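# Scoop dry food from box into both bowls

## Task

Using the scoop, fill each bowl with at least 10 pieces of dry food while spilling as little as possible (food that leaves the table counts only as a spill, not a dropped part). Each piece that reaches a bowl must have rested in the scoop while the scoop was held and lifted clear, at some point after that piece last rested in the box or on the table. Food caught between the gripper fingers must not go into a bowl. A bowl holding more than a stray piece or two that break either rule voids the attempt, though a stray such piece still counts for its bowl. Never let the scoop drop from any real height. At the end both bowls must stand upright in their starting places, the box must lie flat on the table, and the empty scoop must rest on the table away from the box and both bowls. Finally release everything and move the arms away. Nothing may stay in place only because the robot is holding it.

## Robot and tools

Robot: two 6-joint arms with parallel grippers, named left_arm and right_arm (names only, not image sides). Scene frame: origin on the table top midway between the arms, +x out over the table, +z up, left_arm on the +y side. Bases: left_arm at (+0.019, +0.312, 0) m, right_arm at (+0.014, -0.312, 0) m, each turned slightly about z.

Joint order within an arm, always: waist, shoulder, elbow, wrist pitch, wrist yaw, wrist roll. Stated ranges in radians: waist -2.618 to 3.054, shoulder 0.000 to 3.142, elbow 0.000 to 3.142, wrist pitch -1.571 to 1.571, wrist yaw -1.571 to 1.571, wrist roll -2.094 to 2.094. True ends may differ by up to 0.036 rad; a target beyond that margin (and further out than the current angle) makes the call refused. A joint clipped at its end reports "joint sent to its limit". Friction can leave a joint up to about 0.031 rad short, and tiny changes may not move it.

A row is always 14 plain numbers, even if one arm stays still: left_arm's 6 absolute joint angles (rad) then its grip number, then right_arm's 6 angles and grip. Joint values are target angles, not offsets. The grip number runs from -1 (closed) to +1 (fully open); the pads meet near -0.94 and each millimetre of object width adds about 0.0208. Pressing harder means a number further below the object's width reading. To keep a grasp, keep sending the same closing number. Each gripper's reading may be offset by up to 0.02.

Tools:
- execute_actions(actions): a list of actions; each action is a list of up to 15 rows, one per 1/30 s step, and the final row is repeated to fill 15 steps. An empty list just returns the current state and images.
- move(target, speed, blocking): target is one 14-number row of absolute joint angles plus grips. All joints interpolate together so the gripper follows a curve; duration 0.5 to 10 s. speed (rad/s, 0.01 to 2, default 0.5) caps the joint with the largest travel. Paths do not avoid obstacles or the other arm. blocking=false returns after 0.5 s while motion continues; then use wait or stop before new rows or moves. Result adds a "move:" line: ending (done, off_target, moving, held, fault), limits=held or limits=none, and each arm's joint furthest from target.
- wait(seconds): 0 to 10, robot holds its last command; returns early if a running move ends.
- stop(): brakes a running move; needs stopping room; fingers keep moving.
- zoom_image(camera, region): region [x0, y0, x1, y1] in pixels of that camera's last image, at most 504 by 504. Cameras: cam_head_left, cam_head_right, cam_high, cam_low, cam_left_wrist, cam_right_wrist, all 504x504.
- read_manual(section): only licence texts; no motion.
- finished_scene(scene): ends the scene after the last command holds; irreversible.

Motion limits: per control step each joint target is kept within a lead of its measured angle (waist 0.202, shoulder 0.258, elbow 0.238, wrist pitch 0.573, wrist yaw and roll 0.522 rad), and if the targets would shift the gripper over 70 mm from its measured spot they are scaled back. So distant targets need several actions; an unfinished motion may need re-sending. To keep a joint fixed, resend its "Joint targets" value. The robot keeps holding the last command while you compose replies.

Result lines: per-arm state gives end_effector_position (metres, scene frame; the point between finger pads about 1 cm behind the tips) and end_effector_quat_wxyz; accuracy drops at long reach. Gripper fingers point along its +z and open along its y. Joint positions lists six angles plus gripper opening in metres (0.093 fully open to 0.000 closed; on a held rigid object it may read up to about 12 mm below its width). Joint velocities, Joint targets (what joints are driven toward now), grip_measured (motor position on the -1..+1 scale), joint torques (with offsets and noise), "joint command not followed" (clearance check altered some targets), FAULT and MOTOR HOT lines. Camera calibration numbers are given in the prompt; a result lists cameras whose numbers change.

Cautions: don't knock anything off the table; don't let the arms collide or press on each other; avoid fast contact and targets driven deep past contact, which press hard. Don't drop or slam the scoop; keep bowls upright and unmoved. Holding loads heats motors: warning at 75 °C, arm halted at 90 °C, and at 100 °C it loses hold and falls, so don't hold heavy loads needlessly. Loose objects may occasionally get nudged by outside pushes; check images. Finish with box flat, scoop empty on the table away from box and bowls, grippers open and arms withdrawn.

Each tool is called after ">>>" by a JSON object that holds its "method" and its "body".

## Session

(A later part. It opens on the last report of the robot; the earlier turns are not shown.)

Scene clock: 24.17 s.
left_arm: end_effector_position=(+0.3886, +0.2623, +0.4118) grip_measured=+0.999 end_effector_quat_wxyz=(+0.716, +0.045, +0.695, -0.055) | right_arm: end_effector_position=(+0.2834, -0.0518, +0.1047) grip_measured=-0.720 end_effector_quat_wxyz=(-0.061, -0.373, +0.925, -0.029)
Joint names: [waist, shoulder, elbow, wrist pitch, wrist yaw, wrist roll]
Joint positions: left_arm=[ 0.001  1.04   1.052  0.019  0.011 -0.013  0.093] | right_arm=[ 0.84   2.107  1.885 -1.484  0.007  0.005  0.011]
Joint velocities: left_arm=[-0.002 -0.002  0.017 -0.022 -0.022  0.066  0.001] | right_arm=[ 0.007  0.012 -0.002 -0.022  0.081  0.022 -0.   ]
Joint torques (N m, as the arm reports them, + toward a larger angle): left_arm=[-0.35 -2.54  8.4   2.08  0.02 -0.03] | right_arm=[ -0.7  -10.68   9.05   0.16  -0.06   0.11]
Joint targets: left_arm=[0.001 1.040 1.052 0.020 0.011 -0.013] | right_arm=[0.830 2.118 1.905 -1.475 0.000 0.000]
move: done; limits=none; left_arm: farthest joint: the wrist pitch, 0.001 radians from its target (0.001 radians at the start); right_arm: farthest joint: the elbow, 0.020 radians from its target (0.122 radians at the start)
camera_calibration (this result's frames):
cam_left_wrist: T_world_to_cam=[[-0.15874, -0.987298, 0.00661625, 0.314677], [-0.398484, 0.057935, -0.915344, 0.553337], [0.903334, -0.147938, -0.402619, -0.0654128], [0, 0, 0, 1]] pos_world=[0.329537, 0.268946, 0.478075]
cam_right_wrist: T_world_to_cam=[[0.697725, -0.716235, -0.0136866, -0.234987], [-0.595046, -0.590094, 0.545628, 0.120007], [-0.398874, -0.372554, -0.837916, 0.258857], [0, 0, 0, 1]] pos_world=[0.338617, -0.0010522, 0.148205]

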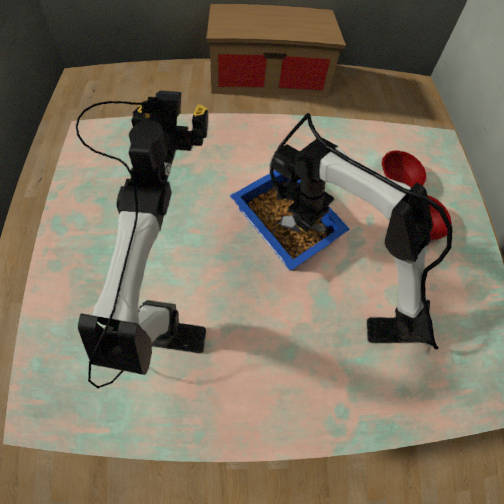

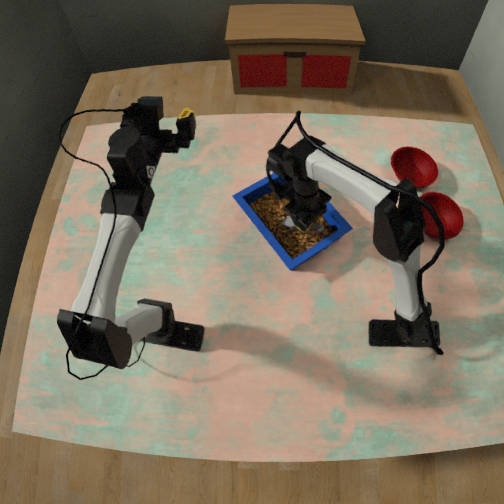

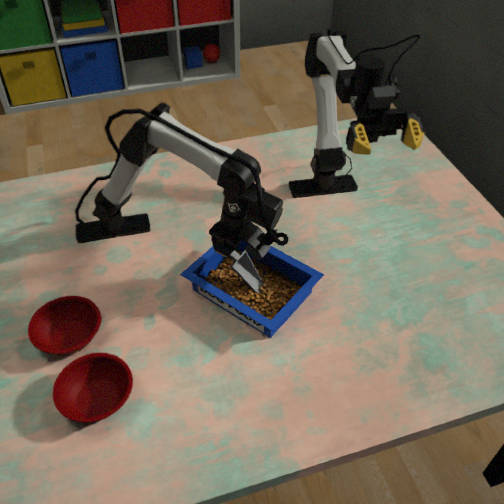

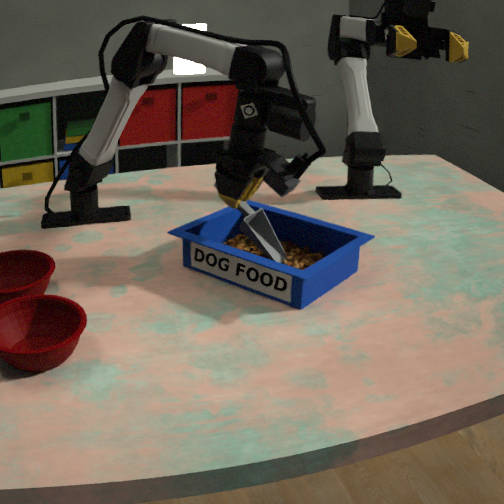

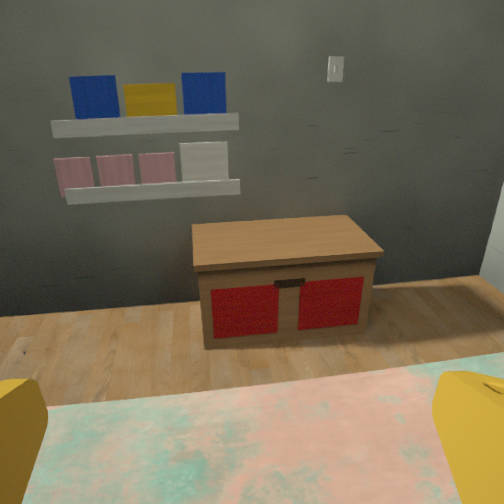

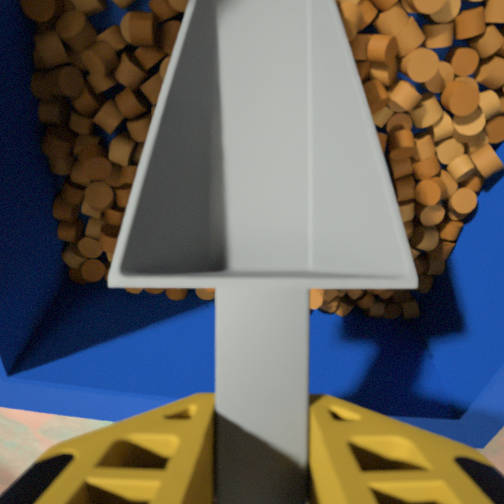

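>>> {"method": "move", "body": {"target": [0.001,1.04,1.052,0.02,0.011,-0.013,1, 0.83,2.16,1.936,-1.465,0,0,-1], "speed": 0.1}}

>>> {"method": "zoom_image", "body": {"camera": "cam_high", "region": [170, 200, 330, 340]}}

Scene clock: 25.50 s.
left_arm: end_effector_position=(+0.3886, +0.2623, +0.4118) grip_measured=+0.999 end_effector_quat_wxyz=(+0.716, +0.045, +0.695, -0.055) | right_arm: end_effector_position=(+0.2895, -0.0458, +0.1023) grip_measured=-0.720 end_effector_quat_wxyz=(-0.057, -0.373, +0.926, -0.027)
Joint names: [waist, shoulder, elbow, wrist pitch, wrist yaw, wrist roll]
Joint positions: left_arm=[ 0.001  1.04   1.052  0.019  0.011 -0.013  0.093] | right_arm=[ 0.84   2.135  1.919 -1.481  0.007  0.005  0.011]
Joint velocities: left_arm=[ 0.012 -0.007 -0.007 -0.037 -0.022 -0.007  0.001] | right_arm=[-0.007  0.007  0.002 -0.037 -0.022 -0.081 -0.   ]
Joint torques (N m, as the arm reports them, + toward a larger angle): left_arm=[-0.36 -2.54  8.37  2.08  0.02 -0.03] | right_arm=[-0.79 -9.76  8.8   0.25 -0.07  0.09]
Joint targets: left_arm=[0.001 1.040 1.052 0.020 0.011 -0.013] | right_arm=[0.830 2.160 1.936 -1.465 0.000 0.000]
move: off_target (right_arm); limits=none; left_arm: farthest joint: the wrist pitch, 0.001 radians from its target (0.001 radians at the start); right_arm: farthest joint: the shoulder, 0.025 radians from its target (0.053 radians at the start)
camera_calibration (this result's frames):
cam_left_wrist: T_world_to_cam=[[-0.15874, -0.987298, 0.00661625, 0.314677], [-0.398484, 0.057935, -0.915344, 0.553337], [0.903334, -0.147938, -0.402619, -0.0654128], [0, 0, 0, 1]] pos_world=[0.329537, 0.268946, 0.478075]
cam_right_wrist: T_world_to_cam=[[0.697822, -0.716141, -0.0136703, -0.235059], [-0.598899, -0.593835, 0.537289, 0.130299], [-0.392893, -0.366745, -0.843287, 0.260525], [0, 0, 0, 1]] pos_world=[0.344424, 0.00458668, 0.146476]

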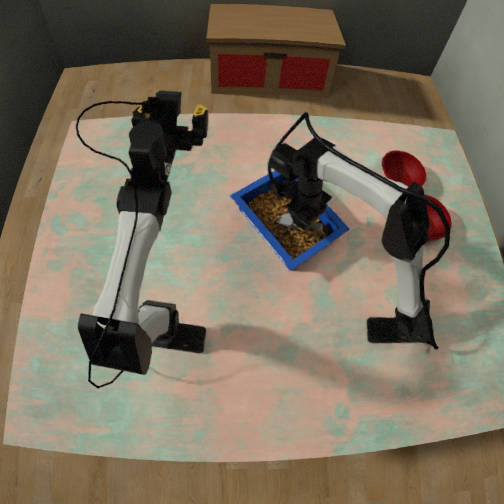

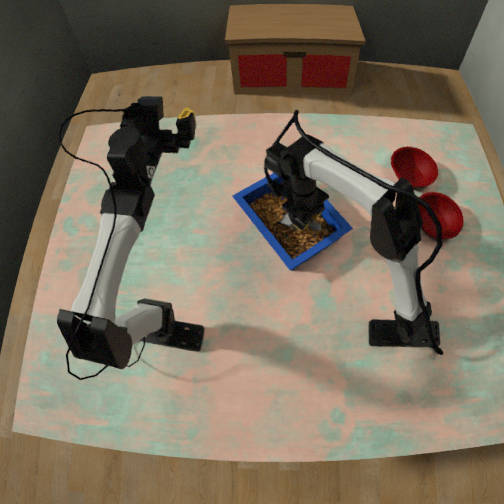

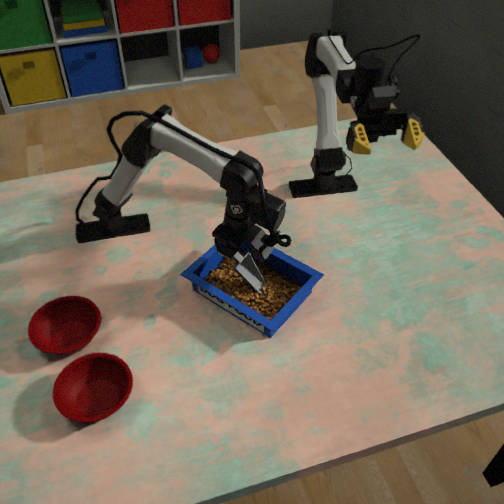

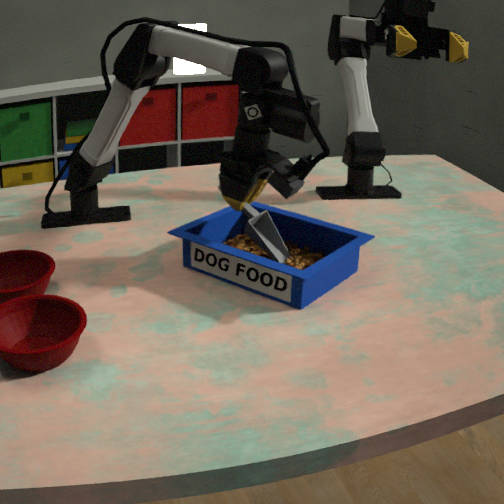

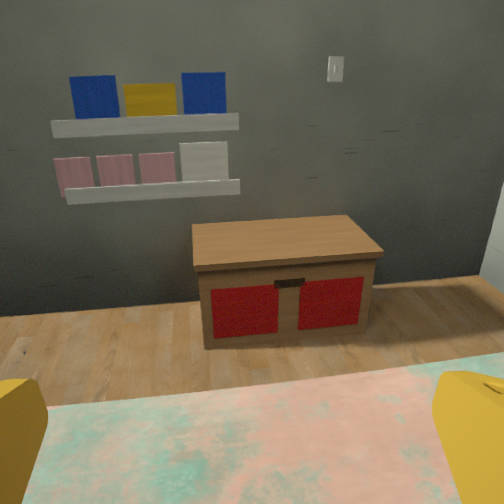

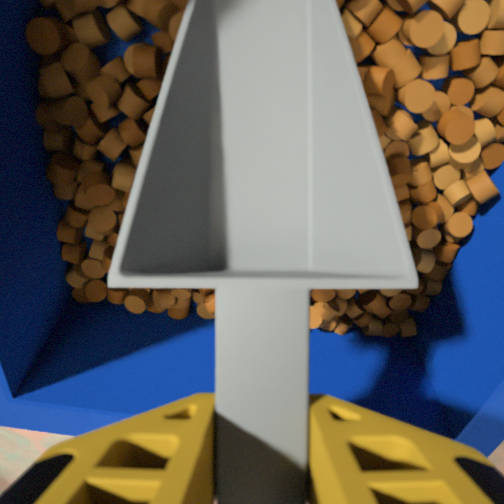

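Region (170, 200, 330, 340) of cam_high's 504x504 image, scaled by 3.150, with more detail than that image has; it fills the top 441 rows of this view, and the rest is white.

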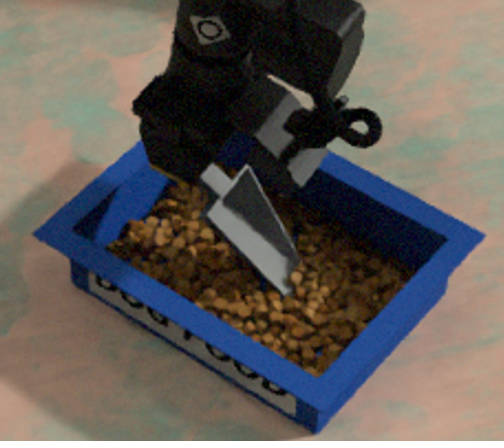

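>>> {"method": "move", "body": {"target": [0.001,1.04,1.052,0.02,0.011,-0.013,1, 0.83,2.175,1.905,-1.33,0,0,-1], "speed": 0.2}}

>>> {"method": "zoom_image", "body": {"camera": "cam_high", "region": [170, 200, 330, 340]}}

Scene clock: 27.83 s.
left_arm: end_effector_position=(+0.3886, +0.2623, +0.4118) grip_measured=+0.999 end_effector_quat_wxyz=(+0.716, +0.045, +0.695, -0.055) | right_arm: end_effector_position=(+0.3122, -0.0238, +0.0925) grip_measured=-0.720 end_effector_quat_wxyz=(-0.005, -0.374, +0.927, -0.006)
Joint names: [waist, shoulder, elbow, wrist pitch, wrist yaw, wrist roll]
Joint positions: left_arm=[ 0.001  1.04   1.052  0.019  0.011 -0.013  0.093] | right_arm=[ 0.84   2.155  1.919 -1.348  0.007  0.005  0.011]
Joint velocities: left_arm=[-0.012  0.022 -0.007 -0.022  0.007 -0.022 -0.   ] | right_arm=[-0.007  0.007 -0.012 -0.037 -0.066 -0.022 -0.   ]
Joint torques (N m, as the arm reports them, + toward a larger angle): left_arm=[-0.35 -2.54  8.39  2.08  0.02 -0.03] | right_arm=[ -0.83 -10.65   6.21   0.5   -0.04   0.08]
Joint targets: left_arm=[0.001 1.040 1.052 0.020 0.011 -0.013] | right_arm=[0.830 2.175 1.905 -1.330 -0.000 -0.000]
move: done; limits=none; left_arm: farthest joint: the wrist pitch, 0.001 radians from its target (0.001 radians at the start); right_arm: farthest joint: the shoulder, 0.020 radians from its target (0.040 radians at the start)
camera_calibration (this result's frames):
cam_left_wrist: T_world_to_cam=[[-0.15874, -0.987298, 0.00661625, 0.314677], [-0.398484, 0.057935, -0.915344, 0.553337], [0.903334, -0.147938, -0.402619, -0.0654128], [0, 0, 0, 1]] pos_world=[0.329537, 0.268946, 0.478075]
cam_right_wrist: T_world_to_cam=[[0.698915, -0.715079, -0.0133917, -0.235589], [-0.638357, -0.632153, 0.439184, 0.182726], [-0.322517, -0.298404, -0.898297, 0.254075], [0, 0, 0, 1]] pos_world=[0.363245, 0.0228632, 0.14483]

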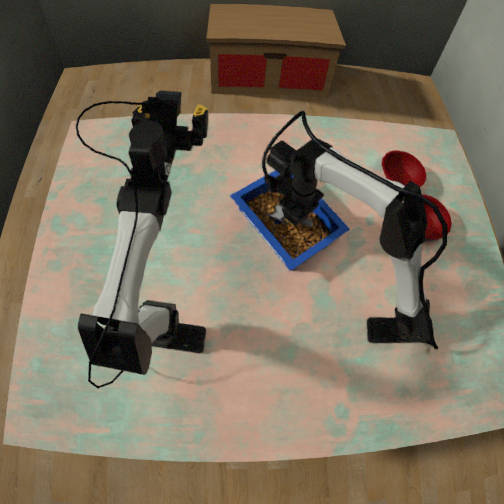

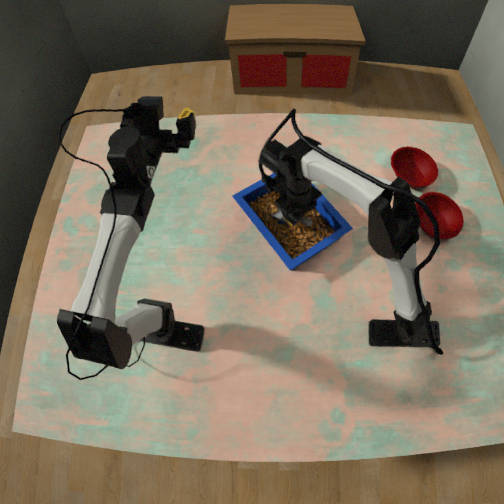

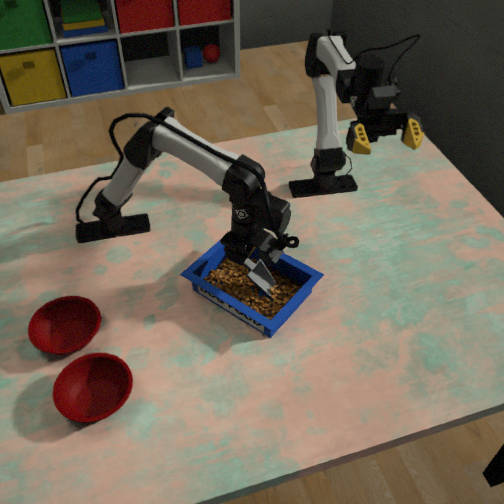

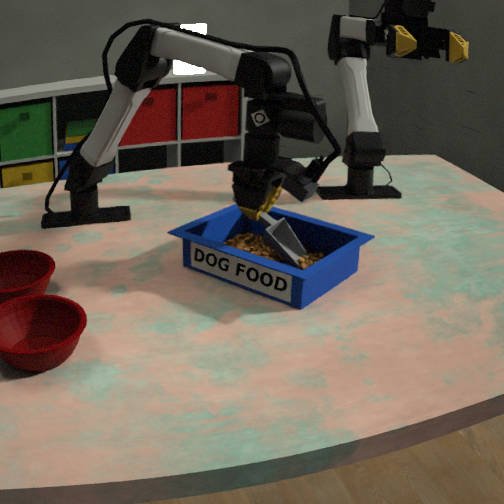

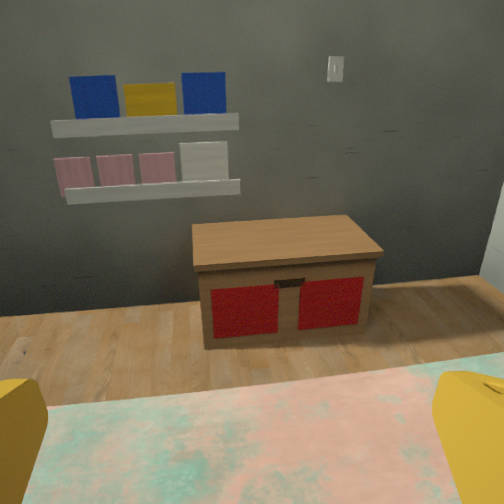

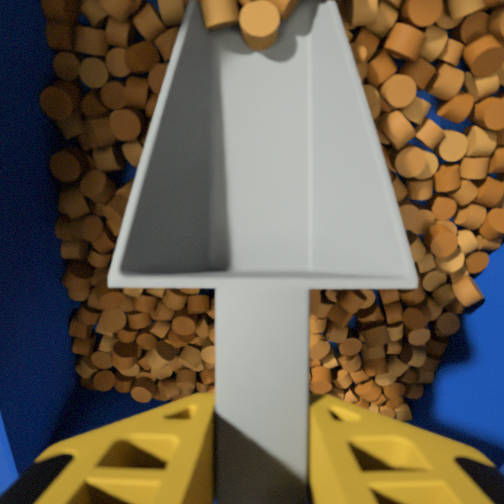

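Region (170, 200, 330, 340) of cam_high's 504x504 image, scaled by 3.150, with more detail than that image has; it fills the top 441 rows of this view, and the rest is white.

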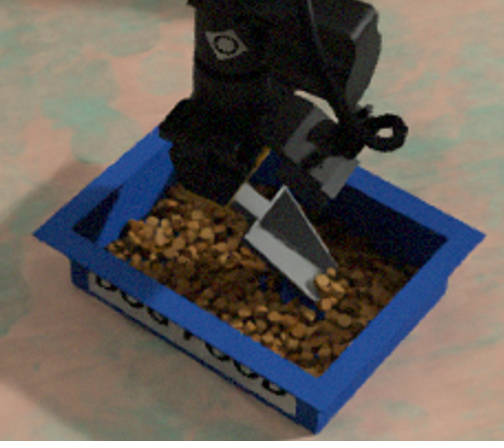

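>>> {"method": "move", "body": {"target": [0.001,1.04,1.052,0.02,0.011,-0.013,1, 0.83,2.005,1.558,-0.885,0,0,-1], "speed": 0.35}}

>>> {"method": "zoom_image", "body": {"camera": "cam_head_left", "region": [220, 150, 360, 280]}}

Scene clock: 30.17 s.
left_arm: end_effector_position=(+0.3886, +0.2623, +0.4117) grip_measured=+0.999 end_effector_quat_wxyz=(+0.716, +0.045, +0.695, -0.055) | right_arm: end_effector_position=(+0.3276, -0.0088, +0.0647) grip_measured=-0.720 end_effector_quat_wxyz=(+0.106, -0.371, +0.922, +0.039)
Joint names: [waist, shoulder, elbow, wrist pitch, wrist yaw, wrist roll]
Joint positions: left_arm=[ 0.001  1.04   1.052  0.018  0.011 -0.013  0.093] | right_arm=[ 0.84   2.02   1.578 -0.903  0.007  0.005  0.011]
Joint velocities: left_arm=[-0.007 -0.012 -0.007  0.007  0.022  0.037  0.001] | right_arm=[-0.002 -0.002  0.007 -0.007  0.007  0.022  0.   ]
Joint torques (N m, as the arm reports them, + toward a larger angle): left_arm=[-0.35 -2.54  8.39  2.07  0.03 -0.03] | right_arm=[ -0.79 -12.68   6.01   0.97  -0.05   0.1 ]
Joint targets: left_arm=[0.001 1.040 1.052 0.020 0.011 -0.013] | right_arm=[0.830 2.005 1.558 -0.885 -0.000 -0.000]
move: done; limits=none; left_arm: farthest joint: the wrist pitch, 0.002 radians from its target (0.001 radians at the start); right_arm: farthest joint: the elbow, 0.020 radians from its target (0.361 radians at the start)
camera_calibration (this result's frames):
cam_left_wrist: T_world_to_cam=[[-0.158737, -0.987299, 0.0066276, 0.314672], [-0.39883, 0.0579801, -0.91519, 0.553313], [0.903182, -0.147918, -0.402968, -0.065255], [0, 0, 0, 1]] pos_world=[0.329565, 0.268942, 0.478005]
cam_right_wrist: T_world_to_cam=[[0.701129, -0.71293, -0.0122415, -0.236812], [-0.694712, -0.686878, 0.213479, 0.246891], [-0.160604, -0.141172, -0.976871, 0.191919], [0, 0, 0, 1]] pos_world=[0.368377, 0.0278474, 0.131875]

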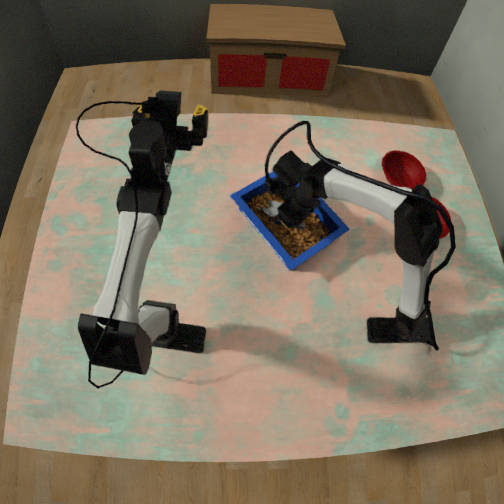

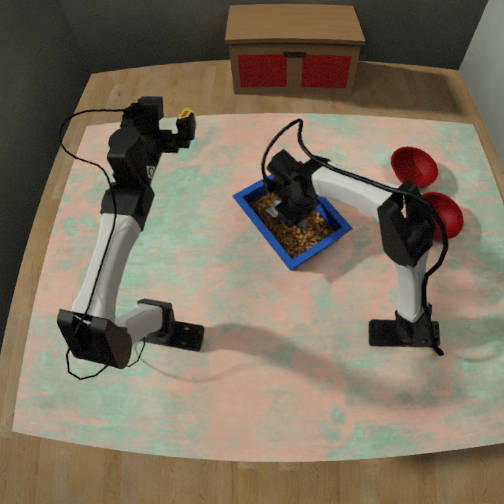

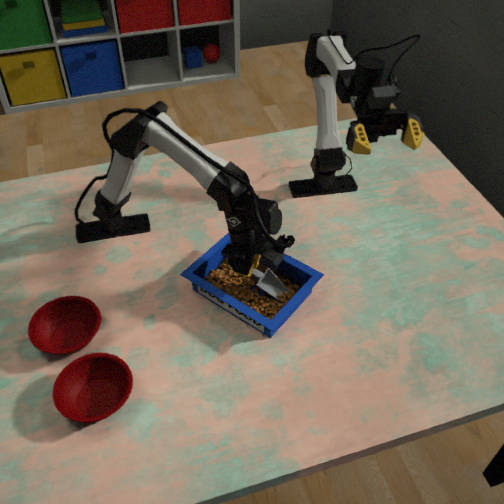

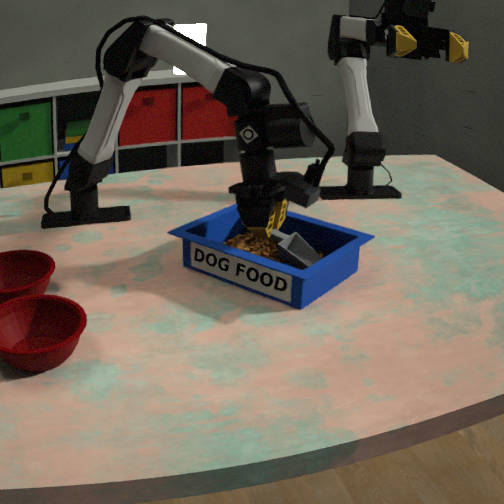

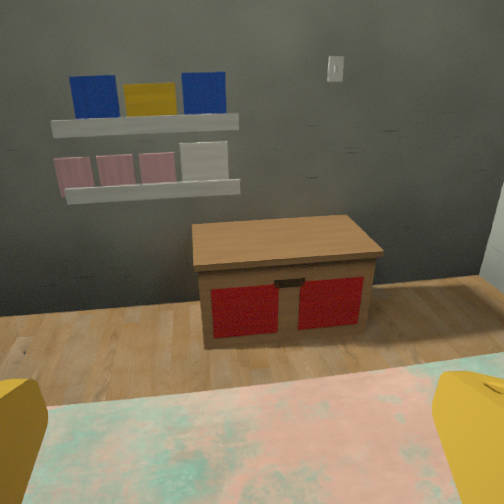

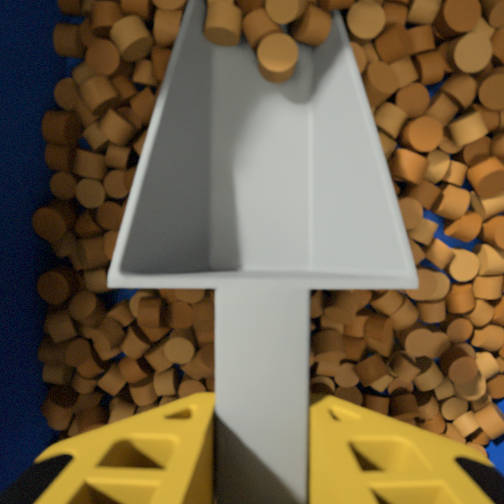

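Region (220, 150, 360, 280) of cam_head_left's 504x504 image, scaled by 3.600, with more detail than that image has; it fills the top 468 rows of this view, and the rest is white.

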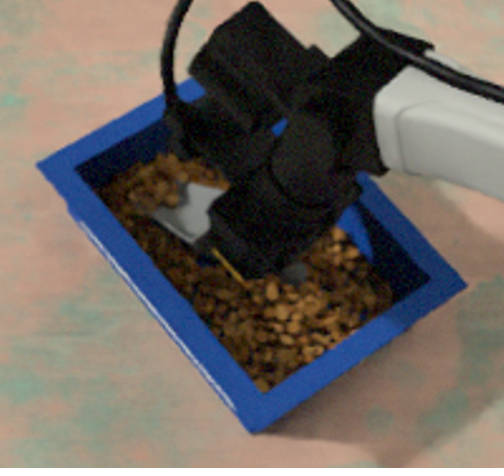

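>>> {"method": "move", "body": {"target": [0.001,1.04,1.052,0.02,0.011,-0.013,1, 0.83,1.918,1.34,-0.60,0,0,-1], "speed": 0.3}}

>>> {"method": "zoom_image", "body": {"camera": "cam_head_left", "region": [220, 150, 360, 280]}}

Scene clock: 32.33 s.
left_arm: end_effector_position=(+0.3886, +0.2623, +0.4117) grip_measured=+0.999 end_effector_quat_wxyz=(+0.716, +0.045, +0.695, -0.055) | right_arm: end_effector_position=(+0.3286, -0.0083, +0.0496) grip_measured=-0.720 end_effector_quat_wxyz=(+0.167, -0.367, +0.913, +0.064)
Joint names: [waist, shoulder, elbow, wrist pitch, wrist yaw, wrist roll]
Joint positions: left_arm=[ 0.001  1.04   1.052  0.018  0.011 -0.013  0.093] | right_arm=[ 0.839  1.935  1.357 -0.634  0.007  0.005  0.011]
Joint velocities: left_arm=[ 0.017 -0.032  0.012  0.022 -0.007  0.007  0.   ] | right_arm=[-0.002 -0.007 -0.007 -0.022 -0.066  0.037 -0.   ]
Joint torques (N m, as the arm reports them, + toward a larger angle): left_arm=[-0.36 -2.54  8.38  2.08  0.02 -0.03] | right_arm=[ -0.78 -12.08   6.49   1.4   -0.06   0.11]
Joint targets: left_arm=[0.001 1.040 1.052 0.020 0.011 -0.013] | right_arm=[0.830 1.918 1.340 -0.600 0.000 -0.000]
move: off_target (right_arm); limits=none; left_arm: farthest joint: the wrist pitch, 0.002 radians from its target (0.002 radians at the start); right_arm: farthest joint: the wrist pitch, 0.034 radians from its target (0.303 radians at the start)
camera_calibration (this result's frames):
cam_left_wrist: T_world_to_cam=[[-0.158737, -0.987299, 0.0066276, 0.314672], [-0.39883, 0.0579801, -0.91519, 0.553313], [0.903182, -0.147918, -0.402968, -0.065255], [0, 0, 0, 1]] pos_world=[0.329565, 0.268942, 0.478005]
cam_right_wrist: T_world_to_cam=[[0.701705, -0.712378, -0.0113002, -0.237568], [-0.709329, -0.700013, 0.0826729, 0.262271], [-0.0668047, -0.0499965, -0.996513, 0.148306], [0, 0, 0, 1]] pos_world=[0.362647, 0.0217694, 0.123422]

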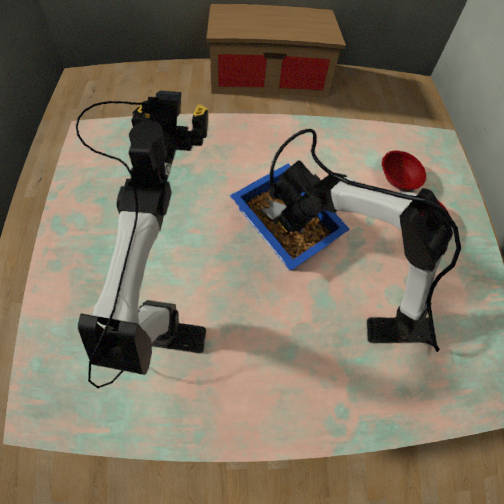

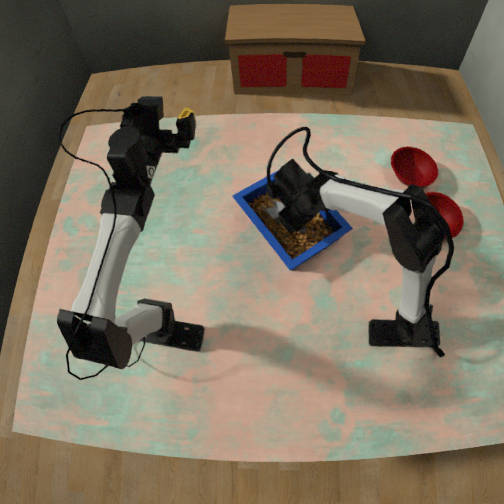

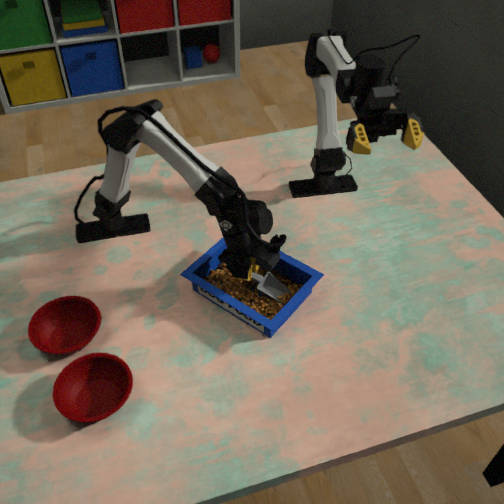

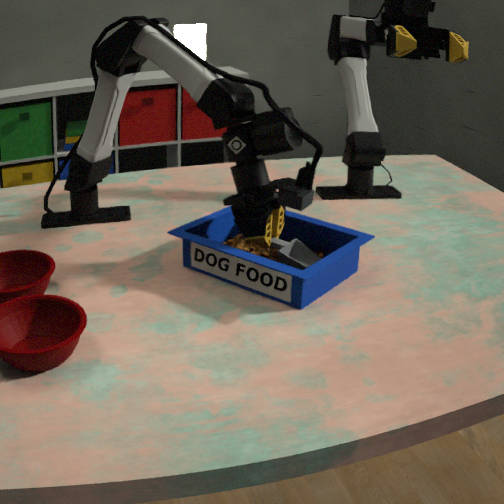

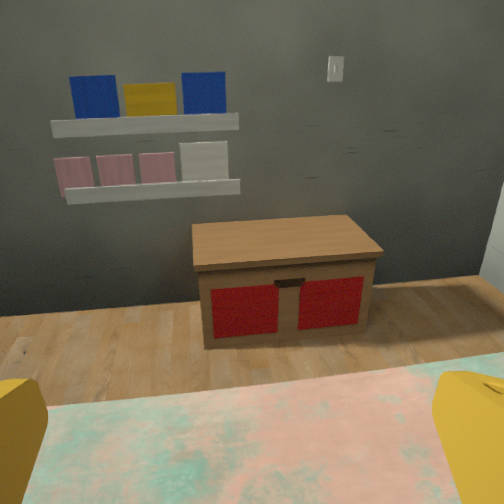

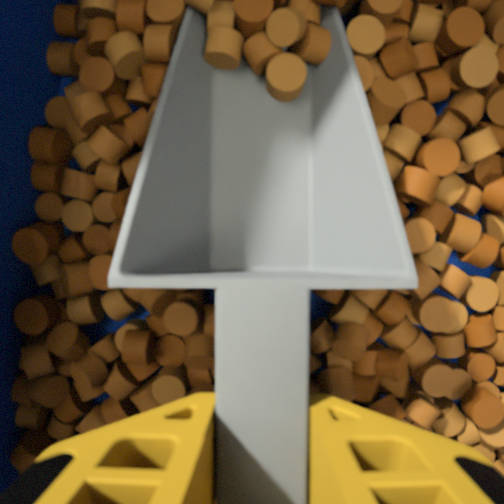

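Region (220, 150, 360, 280) of cam_head_left's 504x504 image, scaled by 3.600, with more detail than that image has; it fills the top 468 rows of this view, and the rest is white.

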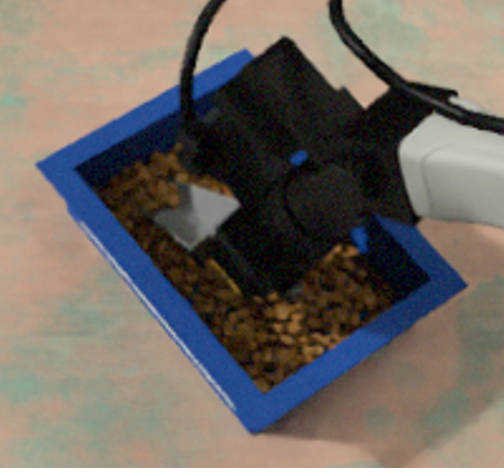

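>>> {"method": "move", "body": {"target": [0.001,1.04,1.052,0.02,0.011,-0.013,1, 0.83,1.93,1.305,-0.51,0,0,-1], "speed": 0.2}}

>>> {"method": "zoom_image", "body": {"camera": "cam_head_left", "region": [220, 150, 360, 280]}}

Scene clock: 34.40 s.
left_arm: end_effector_position=(+0.3886, +0.2623, +0.4117) grip_measured=+0.999 end_effector_quat_wxyz=(+0.716, +0.045, +0.695, -0.055) | right_arm: end_effector_position=(+0.3364, -0.0007, +0.0471) grip_measured=-0.720 end_effector_quat_wxyz=(+0.195, -0.364, +0.907, +0.076)
Joint names: [waist, shoulder, elbow, wrist pitch, wrist yaw, wrist roll]
Joint positions: left_arm=[ 0.001  1.04   1.052  0.018  0.011 -0.013  0.093] | right_arm=[ 0.839  1.935  1.322 -0.537  0.007  0.005  0.011]
Joint velocities: left_arm=[-0.012 -0.022  0.002  0.022 -0.037 -0.095 -0.001] | right_arm=[ 0.007  0.012  0.002  0.051  0.022 -0.051  0.   ]
Joint torques (N m, as the arm reports them, + toward a larger angle): left_arm=[-0.35 -2.53  8.38  2.08  0.03 -0.03] | right_arm=[ -0.69 -11.11   6.42   1.42  -0.04   0.1 ]
Joint targets: left_arm=[0.001 1.040 1.052 0.020 0.011 -0.013] | right_arm=[0.830 1.930 1.305 -0.510 0.000 0.000]
move: off_target (right_arm); limits=none; left_arm: farthest joint: the wrist pitch, 0.002 radians from its target (0.002 radians at the start); right_arm: farthest joint: the wrist pitch, 0.027 radians from its target (0.124 radians at the start)
camera_calibration (this result's frames):
cam_left_wrist: T_world_to_cam=[[-0.158737, -0.987299, 0.0066276, 0.314672], [-0.39883, 0.0579801, -0.91519, 0.553313], [0.903182, -0.147918, -0.402968, -0.065255], [0, 0, 0, 1]] pos_world=[0.329565, 0.268942, 0.478005]
cam_right_wrist: T_world_to_cam=[[0.702198, -0.7119, -0.0107886, -0.237872], [-0.711634, -0.702248, 0.0205879, 0.277031], [-0.0222328, -0.00677921, -0.99973, 0.131924], [0, 0, 0, 1]] pos_world=[0.367111, 0.0260982, 0.123618]

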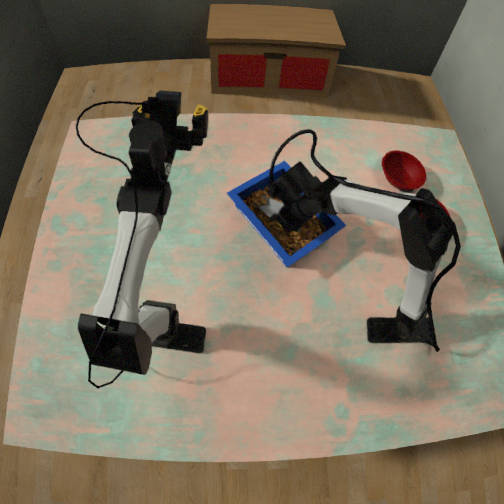

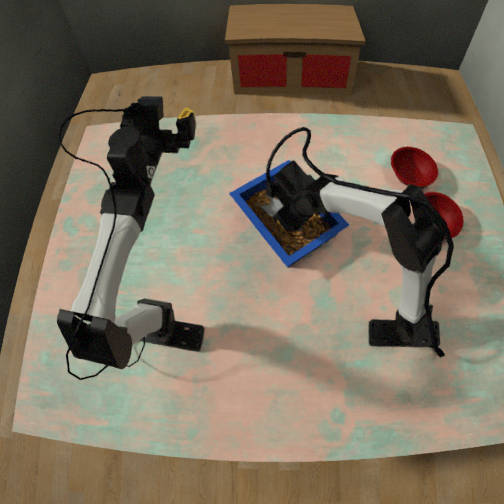

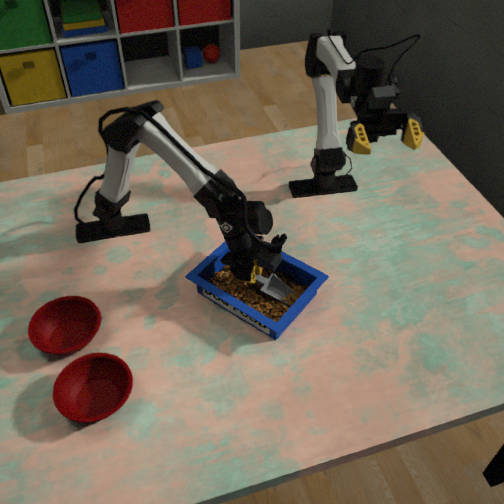

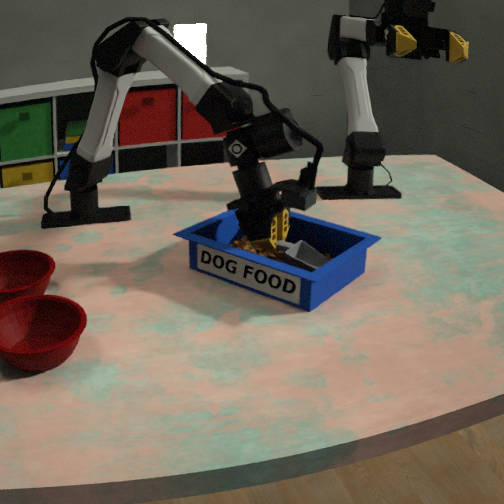

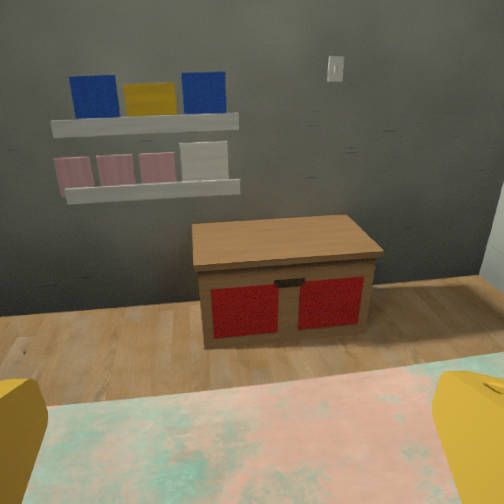

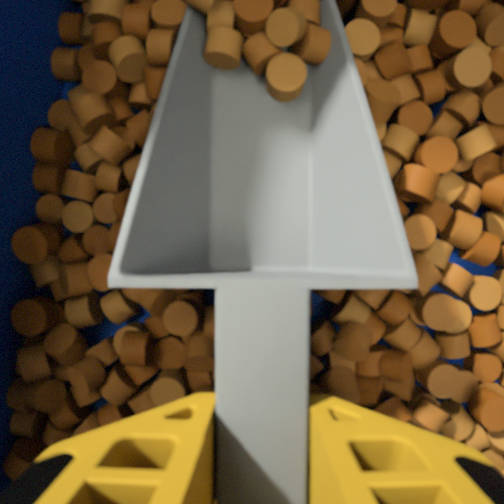

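Region (220, 150, 360, 280) of cam_head_left's 504x504 image, scaled by 3.600, with more detail than that image has; it fills the top 468 rows of this view, and the rest is white.

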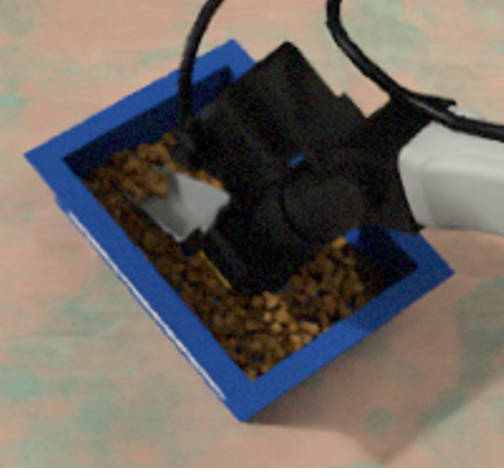

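>>> {"method": "move", "body": {"target": [0.001,1.04,1.052,0.02,0.011,-0.013,1, 0.83,1.685,0.852,0.055,0,0,-1], "speed": 0.4}}

>>> {"method": "zoom_image", "body": {"camera": "cam_head_left", "region": [220, 150, 360, 280]}}

Scene clock: 40.13 s.
left_arm: end_effector_position=(+0.3886, +0.2623, +0.4116) grip_measured=+0.999 end_effector_quat_wxyz=(+0.716, +0.045, +0.695, -0.055) | right_arm: end_effector_position=(+0.3214, -0.0153, +0.0493) grip_measured=-0.720 end_effector_quat_wxyz=(+0.335, -0.347, +0.866, +0.133)
Joint names: [waist, shoulder, elbow, wrist pitch, wrist yaw, wrist roll]
Joint positions: left_arm=[ 0.001  1.04   1.052  0.018  0.011 -0.013  0.093] | right_arm=[0.839 1.717 0.861 0.022 0.007 0.005 0.011]
Joint velocities: left_arm=[ 0.002  0.012  0.002  0.081  0.037 -0.081  0.   ] | right_arm=[-0.002 -0.002 -0.002 -0.022  0.007 -0.007 -0.001]
Joint torques (N m, as the arm reports them, + toward a larger angle): left_arm=[-0.35 -2.53  8.39  2.08  0.03 -0.03] | right_arm=[ -0.62 -11.     7.04   1.96  -0.05   0.09]
Joint targets: left_arm=[0.001 1.040 1.052 0.020 0.011 -0.013] | right_arm=[0.830 1.685 0.852 0.055 0.000 0.000]
move: off_target (right_arm); limits=none; left_arm: farthest joint: the wrist pitch, 0.002 radians from its target (0.002 radians at the start); right_arm: farthest joint: the wrist pitch, 0.033 radians from its target (0.592 radians at the start)
camera_calibration (this result's frames):
cam_left_wrist: T_world_to_cam=[[-0.158735, -0.987299, 0.00663896, 0.314668], [-0.399177, 0.0580253, -0.915036, 0.553289], [0.903029, -0.147898, -0.403317, -0.0650972], [0, 0, 0, 1]] pos_world=[0.329593, 0.268938, 0.477935]
cam_right_wrist: T_world_to_cam=[[0.704298, -0.709864, -0.00759771, -0.238471], [-0.680798, -0.672349, -0.290624, 0.261989], [0.201195, 0.209858, -0.956807, 0.0630297], [0, 0, 0, 1]] pos_world=[0.333635, -0.00636088, 0.134636]

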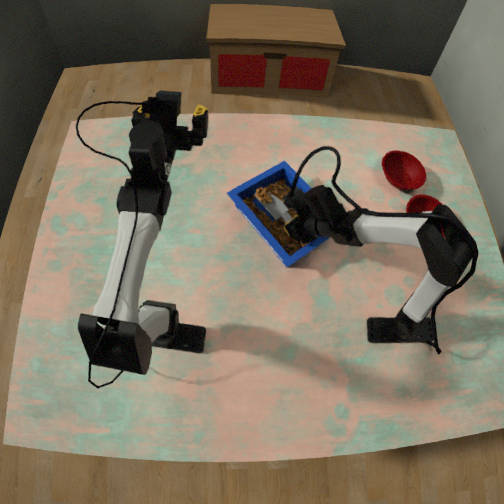

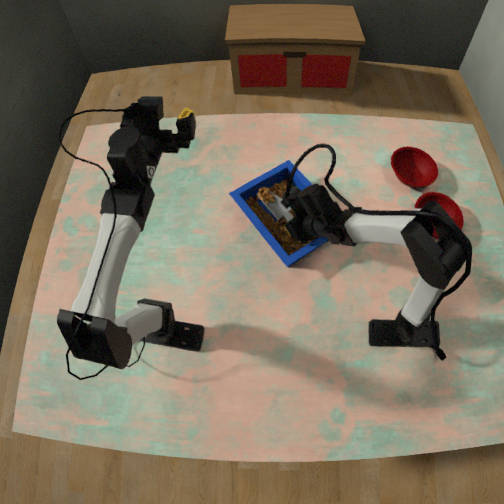

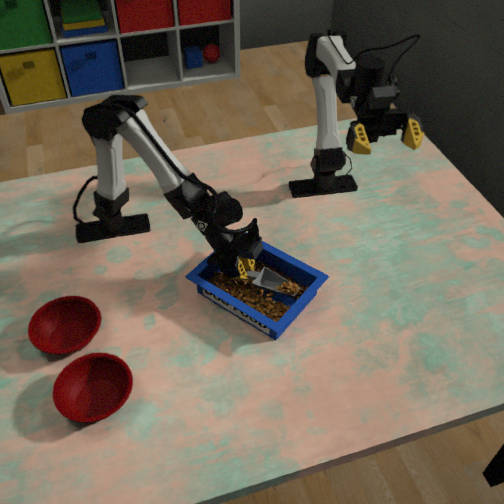

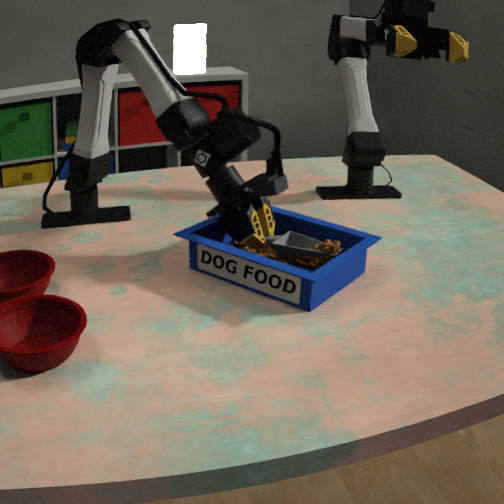

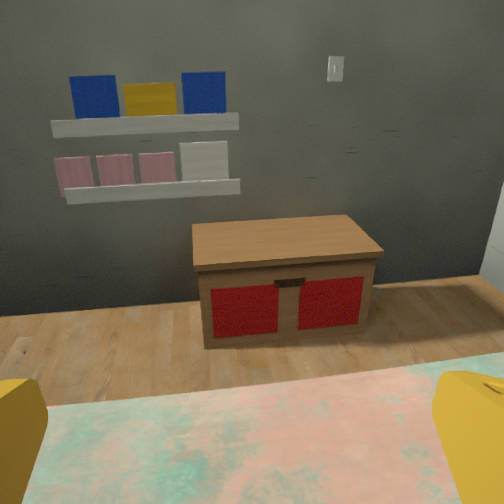

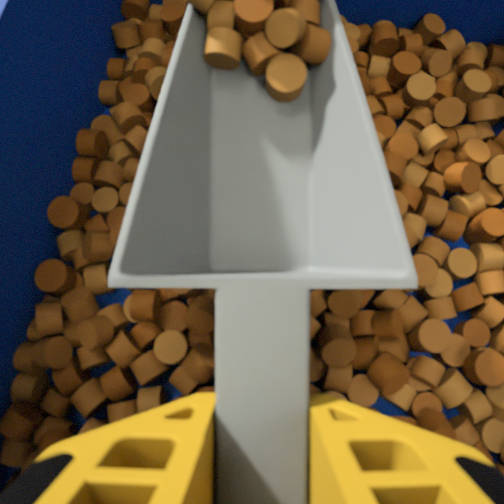

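Region (220, 150, 360, 280) of cam_head_left's 504x504 image, scaled by 3.600, with more detail than that image has; it fills the top 468 rows of this view, and the rest is white.

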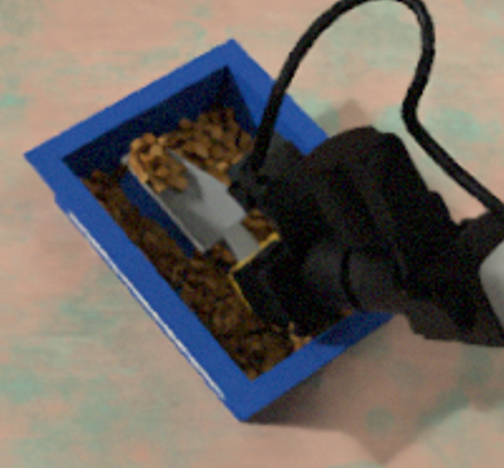

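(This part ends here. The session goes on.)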